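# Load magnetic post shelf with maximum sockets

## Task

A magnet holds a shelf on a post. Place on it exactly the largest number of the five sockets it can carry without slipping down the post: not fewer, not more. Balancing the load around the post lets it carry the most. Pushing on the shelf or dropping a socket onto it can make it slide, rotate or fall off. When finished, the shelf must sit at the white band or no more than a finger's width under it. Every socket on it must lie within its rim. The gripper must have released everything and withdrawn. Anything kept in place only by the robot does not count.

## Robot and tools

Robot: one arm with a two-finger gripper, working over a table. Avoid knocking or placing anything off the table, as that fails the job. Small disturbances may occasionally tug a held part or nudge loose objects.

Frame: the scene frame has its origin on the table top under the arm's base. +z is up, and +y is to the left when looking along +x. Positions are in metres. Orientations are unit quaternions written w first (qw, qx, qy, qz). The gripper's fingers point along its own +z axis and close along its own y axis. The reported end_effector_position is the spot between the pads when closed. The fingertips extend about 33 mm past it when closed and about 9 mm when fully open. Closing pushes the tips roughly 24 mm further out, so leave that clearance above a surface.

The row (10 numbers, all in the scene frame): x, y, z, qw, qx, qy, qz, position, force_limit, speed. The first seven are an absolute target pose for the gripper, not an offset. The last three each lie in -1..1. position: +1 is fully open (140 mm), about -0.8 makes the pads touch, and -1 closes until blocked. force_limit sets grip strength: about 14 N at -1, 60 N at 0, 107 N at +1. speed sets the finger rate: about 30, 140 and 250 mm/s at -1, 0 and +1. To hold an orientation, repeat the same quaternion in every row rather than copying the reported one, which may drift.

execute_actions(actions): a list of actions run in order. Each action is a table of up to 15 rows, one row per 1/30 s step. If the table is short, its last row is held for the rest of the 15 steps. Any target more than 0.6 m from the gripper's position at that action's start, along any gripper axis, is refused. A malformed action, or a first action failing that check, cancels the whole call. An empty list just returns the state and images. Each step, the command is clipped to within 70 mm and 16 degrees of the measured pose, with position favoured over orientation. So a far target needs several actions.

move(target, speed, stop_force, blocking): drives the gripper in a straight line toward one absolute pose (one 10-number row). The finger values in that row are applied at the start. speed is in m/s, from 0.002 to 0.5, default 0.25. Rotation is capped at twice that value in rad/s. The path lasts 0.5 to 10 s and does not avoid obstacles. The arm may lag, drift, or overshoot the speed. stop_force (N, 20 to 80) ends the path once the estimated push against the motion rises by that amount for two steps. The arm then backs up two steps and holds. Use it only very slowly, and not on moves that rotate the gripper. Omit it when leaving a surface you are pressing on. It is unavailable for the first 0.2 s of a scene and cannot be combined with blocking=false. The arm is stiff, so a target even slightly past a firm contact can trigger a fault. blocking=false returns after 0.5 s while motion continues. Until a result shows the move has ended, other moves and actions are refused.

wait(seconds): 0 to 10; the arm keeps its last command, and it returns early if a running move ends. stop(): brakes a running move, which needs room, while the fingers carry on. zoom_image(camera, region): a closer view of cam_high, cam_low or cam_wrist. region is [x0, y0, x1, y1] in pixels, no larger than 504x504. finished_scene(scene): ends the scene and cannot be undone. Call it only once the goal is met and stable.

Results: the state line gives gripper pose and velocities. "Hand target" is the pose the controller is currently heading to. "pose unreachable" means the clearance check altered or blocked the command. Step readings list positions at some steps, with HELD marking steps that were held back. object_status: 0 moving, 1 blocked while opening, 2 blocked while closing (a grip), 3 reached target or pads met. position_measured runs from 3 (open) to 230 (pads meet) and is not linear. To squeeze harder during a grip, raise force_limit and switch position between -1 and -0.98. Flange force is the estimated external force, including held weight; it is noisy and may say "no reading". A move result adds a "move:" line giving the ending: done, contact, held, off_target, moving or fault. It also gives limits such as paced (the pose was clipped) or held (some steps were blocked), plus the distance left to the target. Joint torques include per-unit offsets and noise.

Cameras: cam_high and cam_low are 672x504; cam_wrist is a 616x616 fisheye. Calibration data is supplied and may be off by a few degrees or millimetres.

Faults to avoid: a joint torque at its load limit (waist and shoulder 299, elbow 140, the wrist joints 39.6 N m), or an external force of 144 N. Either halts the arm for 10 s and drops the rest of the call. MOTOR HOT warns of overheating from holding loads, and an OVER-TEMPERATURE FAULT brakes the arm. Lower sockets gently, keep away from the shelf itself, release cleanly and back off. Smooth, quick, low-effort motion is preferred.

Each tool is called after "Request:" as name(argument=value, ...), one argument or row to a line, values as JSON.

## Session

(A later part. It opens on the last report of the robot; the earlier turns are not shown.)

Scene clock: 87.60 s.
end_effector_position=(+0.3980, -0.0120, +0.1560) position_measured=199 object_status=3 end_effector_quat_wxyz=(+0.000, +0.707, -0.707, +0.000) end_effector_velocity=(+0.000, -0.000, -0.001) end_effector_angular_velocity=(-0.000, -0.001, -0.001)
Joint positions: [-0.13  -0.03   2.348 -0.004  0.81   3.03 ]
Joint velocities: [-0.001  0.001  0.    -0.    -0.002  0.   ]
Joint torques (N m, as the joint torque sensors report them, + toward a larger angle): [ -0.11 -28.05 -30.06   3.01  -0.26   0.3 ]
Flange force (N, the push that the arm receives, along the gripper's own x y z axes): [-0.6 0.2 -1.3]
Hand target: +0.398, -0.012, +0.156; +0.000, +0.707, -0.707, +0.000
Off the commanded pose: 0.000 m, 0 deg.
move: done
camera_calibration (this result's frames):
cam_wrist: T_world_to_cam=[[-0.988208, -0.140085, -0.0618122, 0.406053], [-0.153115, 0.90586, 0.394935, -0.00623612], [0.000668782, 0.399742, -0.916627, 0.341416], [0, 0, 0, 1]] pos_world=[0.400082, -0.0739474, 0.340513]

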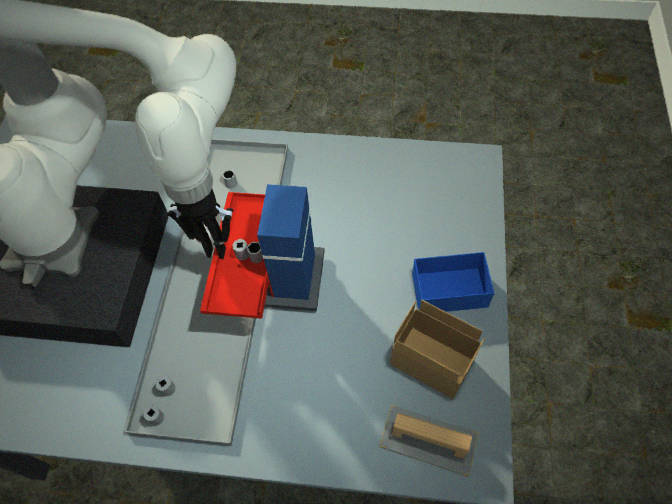

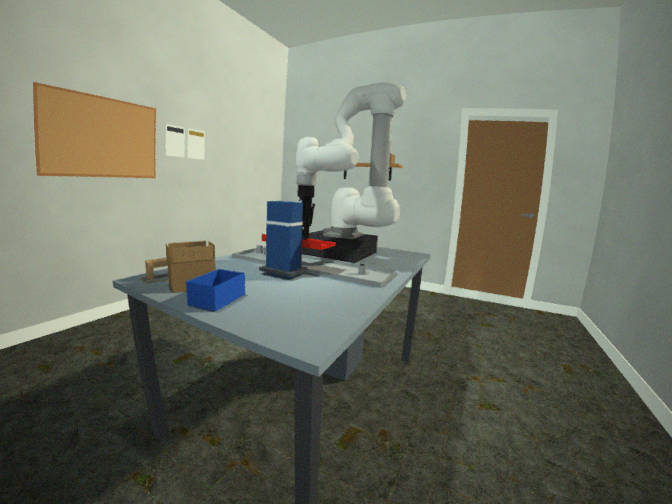

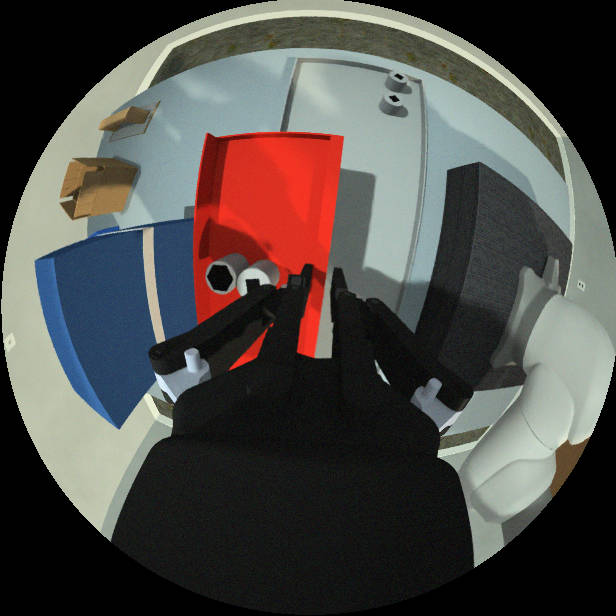

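Request:
move(
  target=[0.4,-0.012,0.156,0,0.707,-0.707,0,-0.55,1,-1],
  speed=0.01,
)

Request:
move(
  target=[0.4,-0.012,0.156,0,0.707,-0.707,0,-1,1,-1],
  speed=0.01,
)

Request:
move(
  target=[0.399,-0.012,0.215,0,0.707,-0.707,0,-1,1,-1],
  speed=0.02,
)

Request:
zoom_image(
  camera="cam_low",
  region=[250,190,350,250],
)

Scene clock: 94.40 s.
end_effector_position=(+0.4000, -0.0120, +0.1560) position_measured=199 object_status=3 end_effector_quat_wxyz=(-0.000, +0.707, -0.707, -0.000) end_effector_velocity=(+0.000, +0.001, -0.000) end_effector_angular_velocity=(-0.000, +0.001, +0.002)
Joint positions: [-0.13  -0.027  2.345 -0.003  0.81   3.03 ]
Joint velocities: [ 0.002  0.001 -0.    -0.001  0.     0.   ]
Joint torques (N m, as the joint torque sensors report them, + toward a larger angle): [ -0.95 -29.02 -29.88   2.84  -0.36   0.24]
Flange force (N, the push that the arm receives, along the gripper's own x y z axes): [-3.4 -0.8 -1.4]
Hand target: +0.400, -0.012, +0.156; -0.000, +0.707, -0.707, -0.000
Off the commanded pose: 0.000 m, 0 deg.
move: done
camera_calibration (this result's frames):
cam_wrist: T_world_to_cam=[[-0.988205, -0.140106, -0.0618181, 0.407968], [-0.153136, 0.905848, 0.394954, -0.00592967], [0.000662521, 0.399762, -0.916619, 0.34138], [0, 0, 0, 1]] pos_world=[0.402022, -0.0739404, 0.340477]

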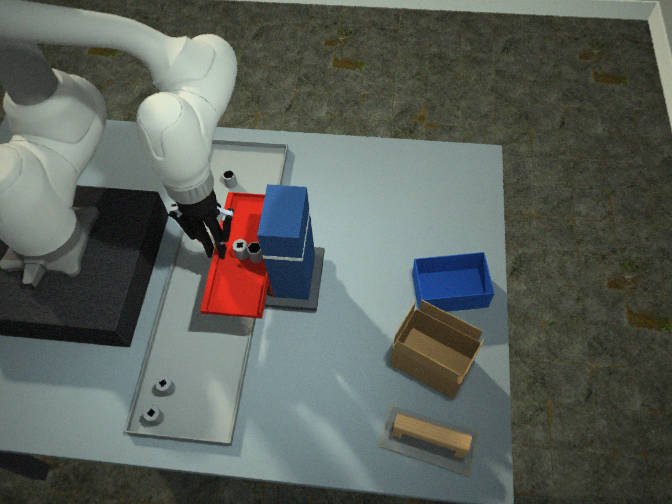

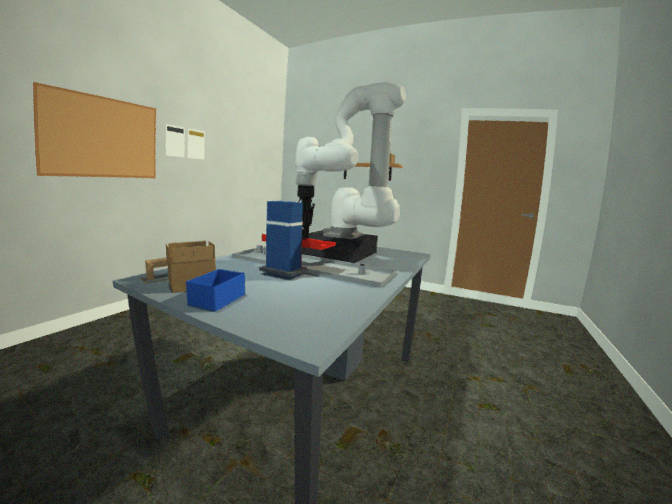

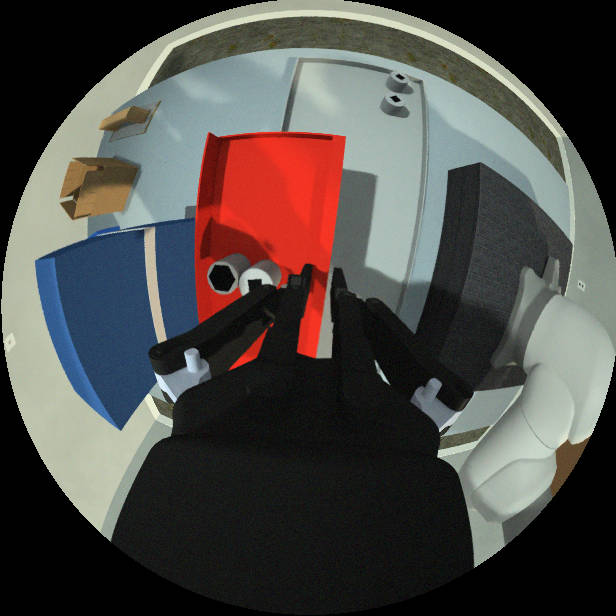

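Scene clock: 95.10 s.
end_effector_position=(+0.4001, -0.0120, +0.1560) position_measured=221 object_status=2 end_effector_quat_wxyz=(-0.000, +0.707, -0.707, +0.000) end_effector_velocity=(+0.000, +0.001, +0.000) end_effector_angular_velocity=(+0.000, -0.001, +0.000)
Joint positions: [-0.13  -0.027  2.345 -0.003  0.81   3.03 ]
Joint velocities: [ 0.001 -0.001 -0.     0.001  0.     0.   ]
Joint torques (N m, as the joint torque sensors report them, + toward a larger angle): [ -1.24 -25.64 -24.07   2.8    2.55   0.41]
Flange force (N, the push that the arm receives, along the gripper's own x y z axes): [-3.4 -5.1 -4.5]
Hand target: +0.400, -0.012, +0.156; -0.000, +0.707, -0.707, -0.000
Off the commanded pose: 0.000 m, 0 deg.
move: done
camera_calibration (this result's frames):
cam_wrist: T_world_to_cam=[[-0.988198, -0.140082, -0.0619821, 0.4081], [-0.15318, 0.905848, 0.394938, -0.00591205], [0.00082269, 0.399771, -0.916615, 0.34135], [0, 0, 0, 1]] pos_world=[0.402098, -0.0739391, 0.340517]

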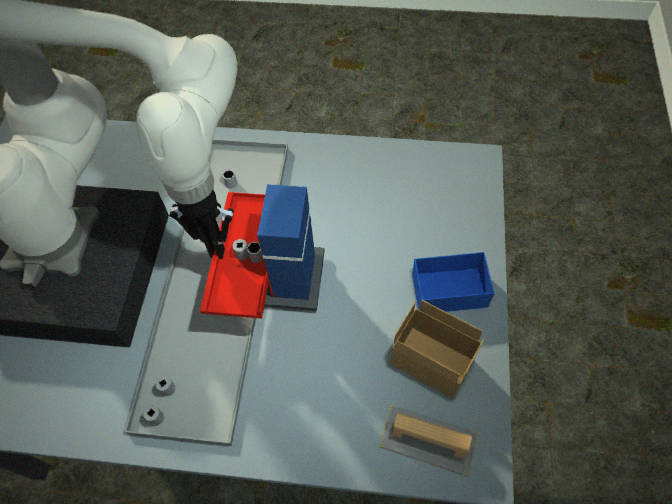

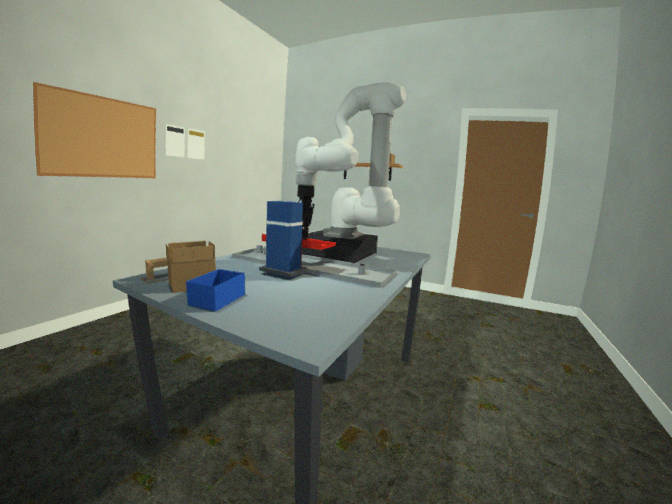

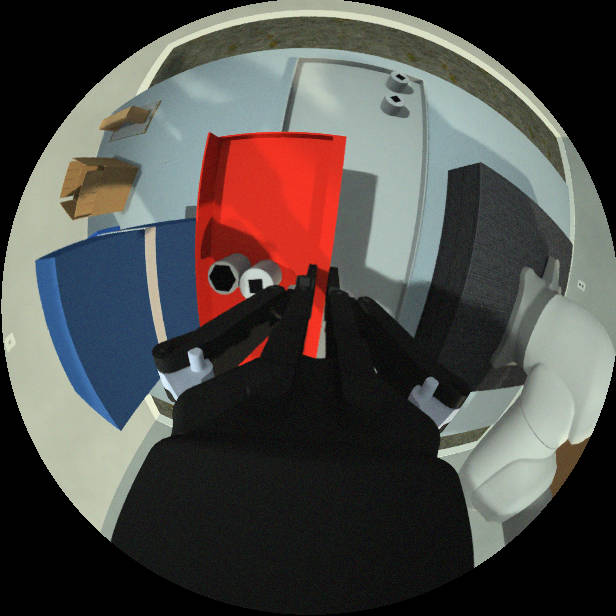

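Scene clock: 98.30 s.
end_effector_position=(+0.3989, -0.0120, +0.2150) position_measured=221 object_status=2 end_effector_quat_wxyz=(-0.000, +0.707, -0.707, -0.000) end_effector_velocity=(-0.000, -0.000, +0.001) end_effector_angular_velocity=(-0.000, -0.000, -0.001)
Joint positions: [-0.13  -0.111  2.285 -0.003  0.954  3.03 ]
Joint velocities: [-0.001 -0.001 -0.001 -0.     0.002  0.001]
Joint torques (N m, as the joint torque sensors report them, + toward a larger angle): [ -1.34 -23.07 -27.78   2.7    4.37   0.05]
Flange force (N, the push that the arm receives, along the gripper's own x y z axes): [-4.3 -9.6 2.6]
Hand target: +0.399, -0.012, +0.215; -0.000, +0.707, -0.707, -0.000
Off the commanded pose: 0.000 m, 0 deg.
move: done
camera_calibration (this result's frames):
cam_wrist: T_world_to_cam=[[-0.988197, -0.14016, -0.0618158, 0.410538], [-0.153185, 0.905819, 0.395001, -0.0294193], [0.00063073, 0.399808, -0.916599, 0.395452], [0, 0, 0, 1]] pos_world=[0.400936, -0.0739154, 0.399469]

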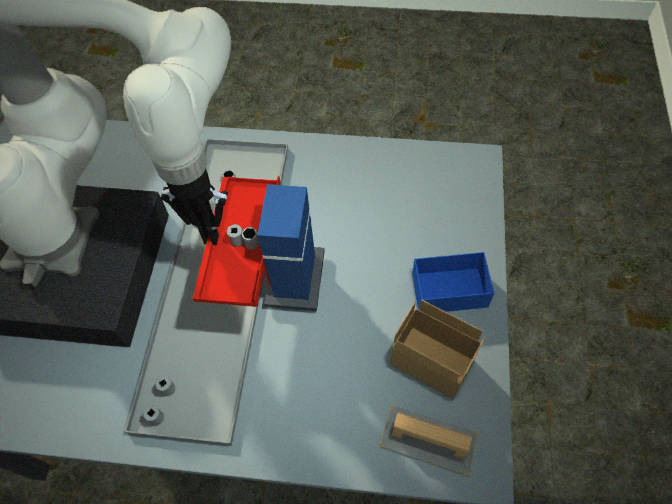

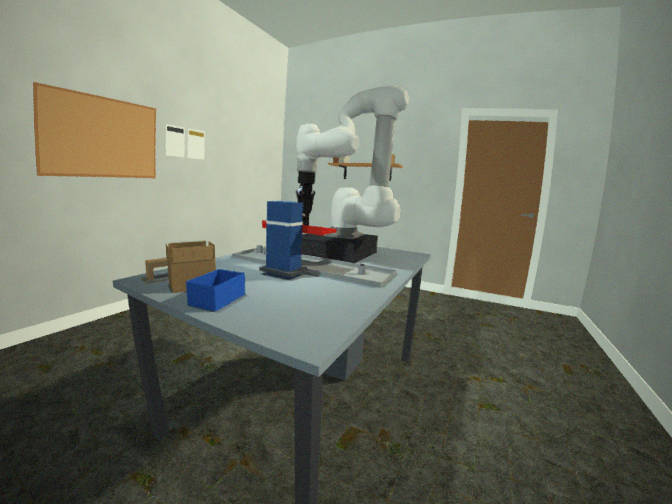

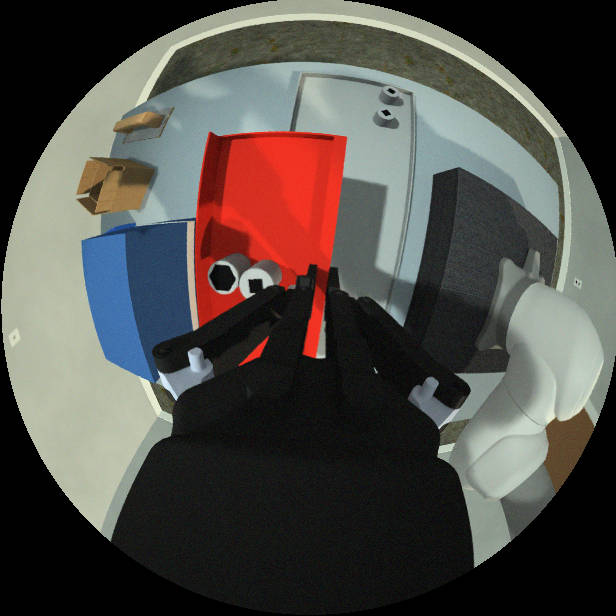

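Region (250, 190, 350, 250) of cam_low's 672x504 image, scaled by 5.040, with more detail than that image has; it fills the top 302 rows of this view, and the rest is white.

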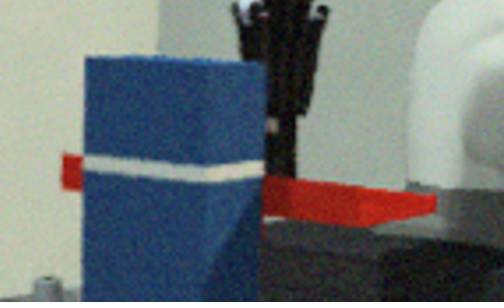

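Request:
move(
  target=[0.4012,-0.012,0.217,0,0.707,-0.707,0,-1,1,-1],
  speed=0.003,
)

Scene clock: 101.37 s.
end_effector_position=(+0.4010, -0.0120, +0.2170) position_measured=221 object_status=2 end_effector_quat_wxyz=(+0.000, +0.707, -0.707, -0.000) end_effector_velocity=(+0.000, -0.001, +0.000) end_effector_angular_velocity=(-0.001, -0.001, -0.001)
Joint positions: [-0.129 -0.109  2.28  -0.003  0.958  3.03 ]
Joint velocities: [-0.001 -0.    -0.001 -0.001  0.    -0.   ]
Joint torques (N m, as the joint torque sensors report them, + toward a larger angle): [  0.34 -29.9  -55.26   4.18  -8.22   0.42]
Flange force (N, the push that the arm receives, along the gripper's own x y z axes): [0.0 24.4 11.4]
Hand target: +0.401, -0.012, +0.217; -0.000, +0.707, -0.707, -0.000
Off the commanded pose: 0.000 m, 0 deg.
move: done
camera_calibration (this result's frames):
cam_wrist: T_world_to_cam=[[-0.988229, -0.140115, -0.0614072, 0.412698], [-0.15298, 0.905832, 0.39505, -0.0299374], [0.000272222, 0.399794, -0.916605, 0.397397], [0, 0, 0, 1]] pos_world=[0.403152, -0.0739337, 0.401426]

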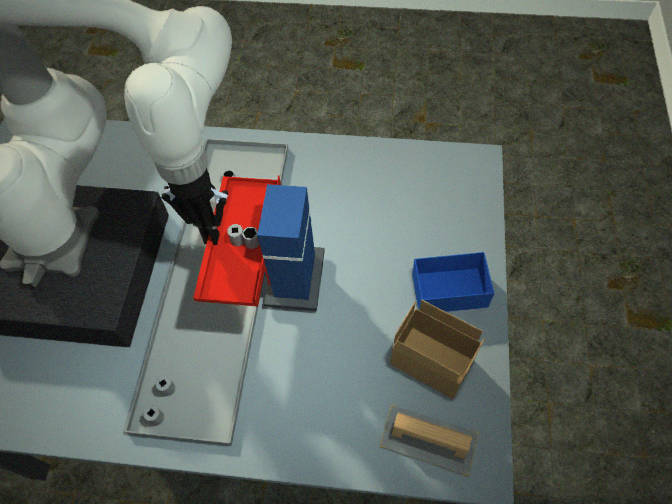

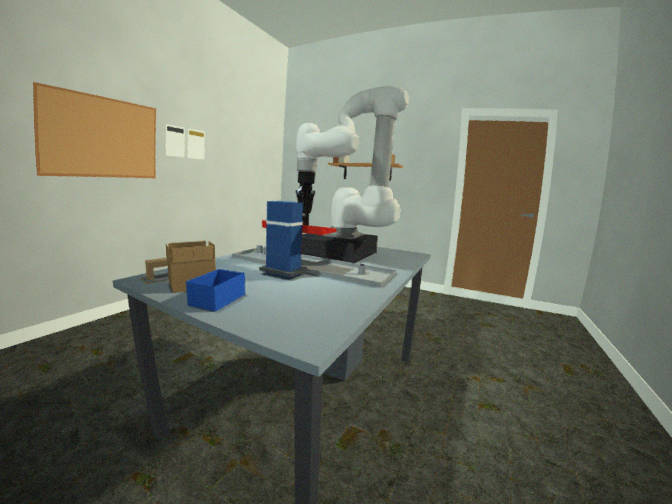

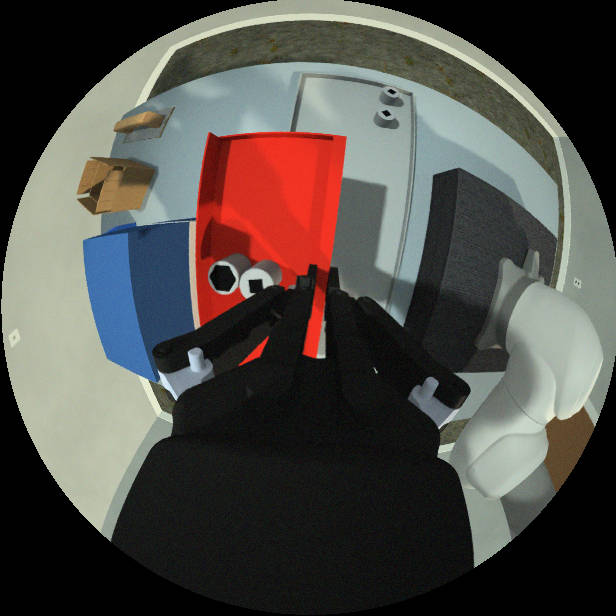

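Request:
move(
  target=[0.401,-0.012,0.217,0,0.707,-0.707,0,-0.6,1,-1],
)

Request:
move(
  target=[0.401,-0.012,0.4,0,0.707,-0.707,0,-0.6,1,-1],
  speed=0.15,
)

Request:
zoom_image(
  camera="cam_low",
  region=[250,190,350,250],
)

Scene clock: 104.83 s.
end_effector_position=(+0.4010, -0.0120, +0.2170) position_measured=205 object_status=3 end_effector_quat_wxyz=(-0.000, +0.707, -0.707, -0.000) end_effector_velocity=(-0.000, +0.001, +0.001) end_effector_angular_velocity=(+0.000, -0.002, +0.001)
Joint positions: [-0.129 -0.11   2.28  -0.003  0.958  3.03 ]
Joint velocities: [ 0.001 -0.002  0.     0.     0.    -0.   ]
Joint torques (N m, as the joint torque sensors report them, + toward a larger angle): [ -1.38 -24.22 -34.58   3.34  -0.23   0.11]
Flange force (N, the push that the arm receives, along the gripper's own x y z axes): [-4.9 0.8 -0.5]
Hand target: +0.401, -0.012, +0.217; -0.000, +0.707, -0.707, +0.000
Off the commanded pose: 0.000 m, 0 deg.
move: done
camera_calibration (this result's frames):
cam_wrist: T_world_to_cam=[[-0.988208, -0.140058, -0.0618748, 0.412789], [-0.153115, 0.905832, 0.395, -0.0299172], [0.000725234, 0.399816, -0.916595, 0.397243], [0, 0, 0, 1]] pos_world=[0.403053, -0.0739098, 0.401469]

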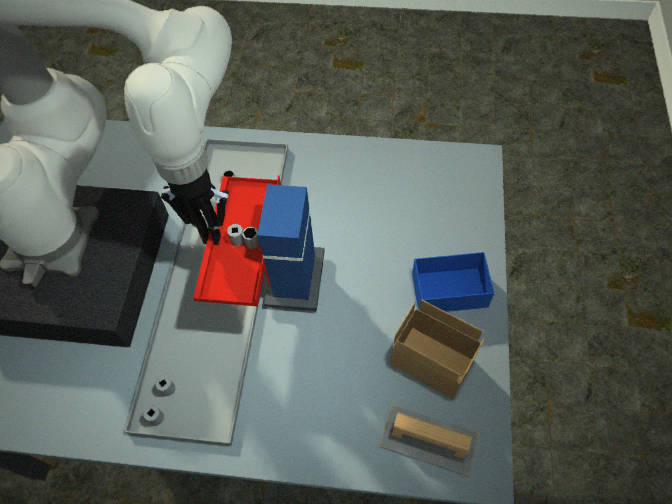

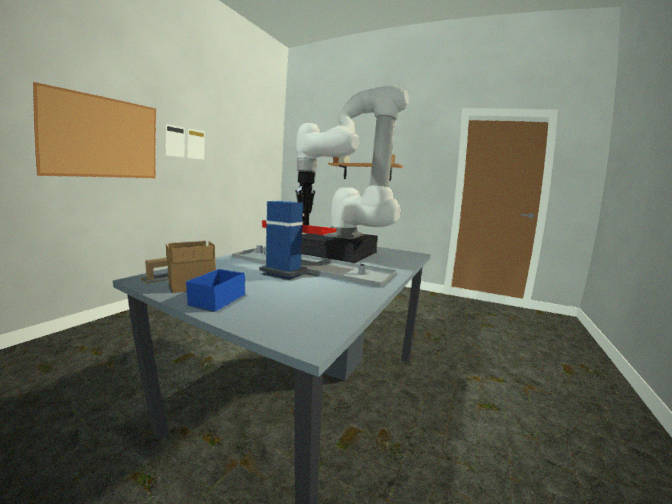

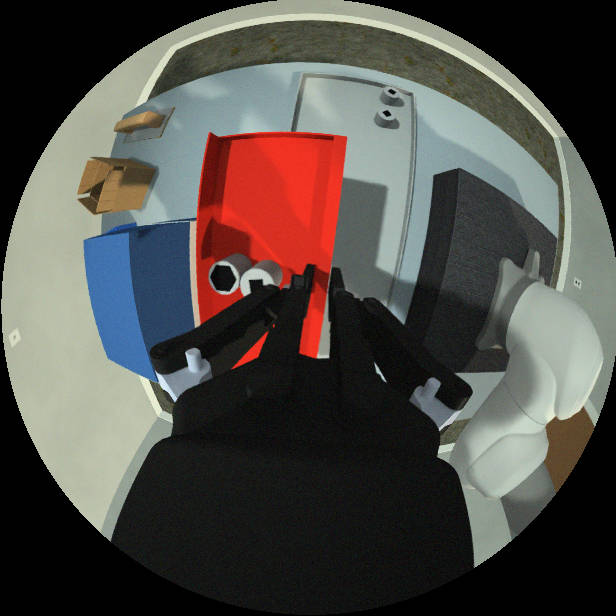

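Scene clock: 106.47 s.
end_effector_position=(+0.4007, -0.0119, +0.4000) position_measured=205 object_status=3 end_effector_quat_wxyz=(-0.000, +0.707, -0.707, -0.000) end_effector_velocity=(-0.000, -0.000, +0.001) end_effector_angular_velocity=(-0.000, +0.001, +0.000)
Joint positions: [-0.128 -0.254  2.034 -0.002  1.348  3.03 ]
Joint velocities: [-0.    -0.    -0.001 -0.     0.002 -0.   ]
Joint torques (N m, as the joint torque sensors report them, + toward a larger angle): [ -1.29 -14.82 -39.59   3.81  -0.22   0.2 ]
Flange force (N, the push that the arm receives, along the gripper's own x y z axes): [-4.1 0.2 -2.1]
Hand target: +0.401, -0.012, +0.400; -0.000, +0.707, -0.707, -0.000
Off the commanded pose: 0.000 m, 0 deg.
move: done
camera_calibration (this result's frames):
cam_wrist: T_world_to_cam=[[-0.98818, -0.140268, -0.0618417, 0.423742], [-0.153295, 0.905772, 0.395067, -0.102256], [0.000598991, 0.399878, -0.916568, 0.565015], [0, 0, 0, 1]] pos_world=[0.40272, -0.0738788, 0.584478]

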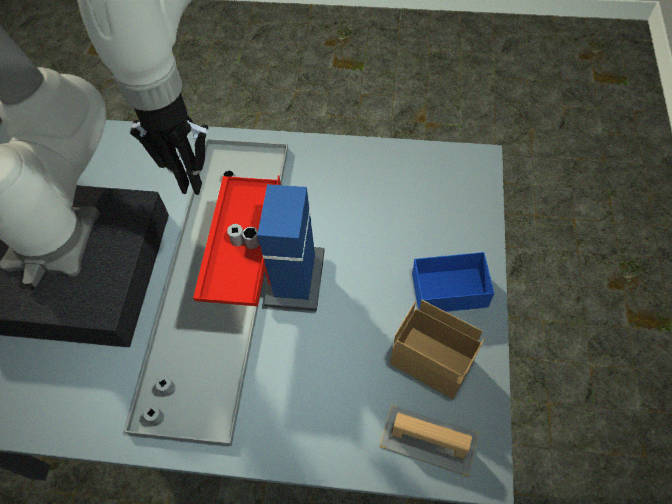

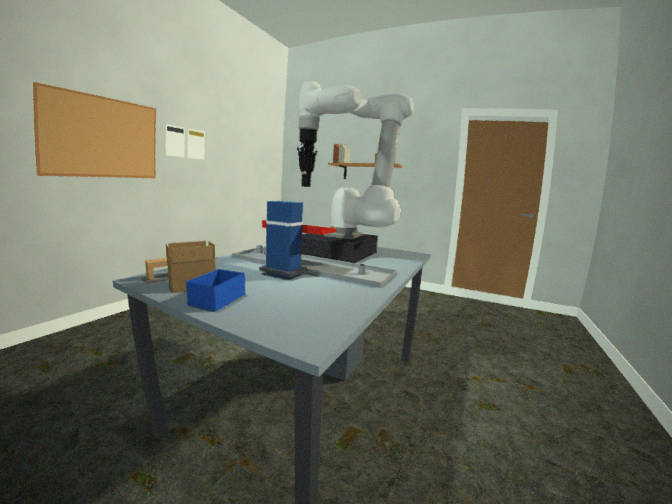

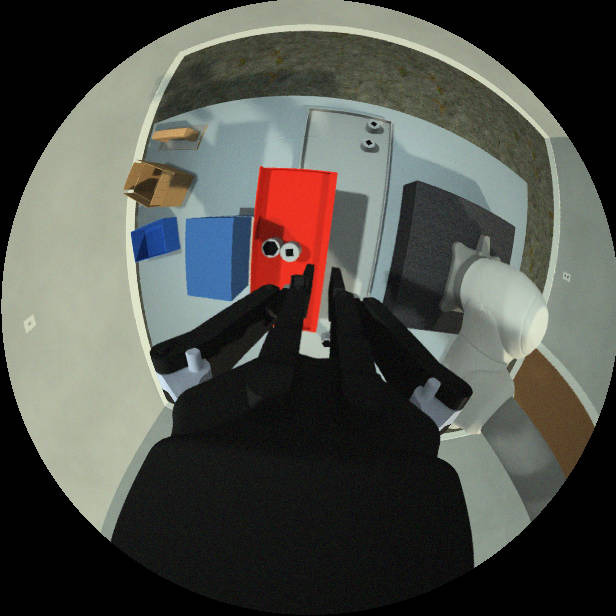

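Region (250, 190, 350, 250) of cam_low's 672x504 image, scaled by 5.040, with more detail than that image has; it fills the top 302 rows of this view, and the rest is white.

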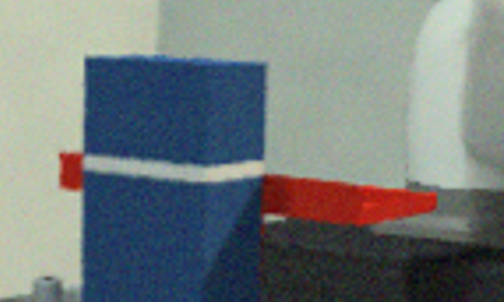

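Request:
finished_scene(
  scene=2,
)

The scene is finished: the task was done.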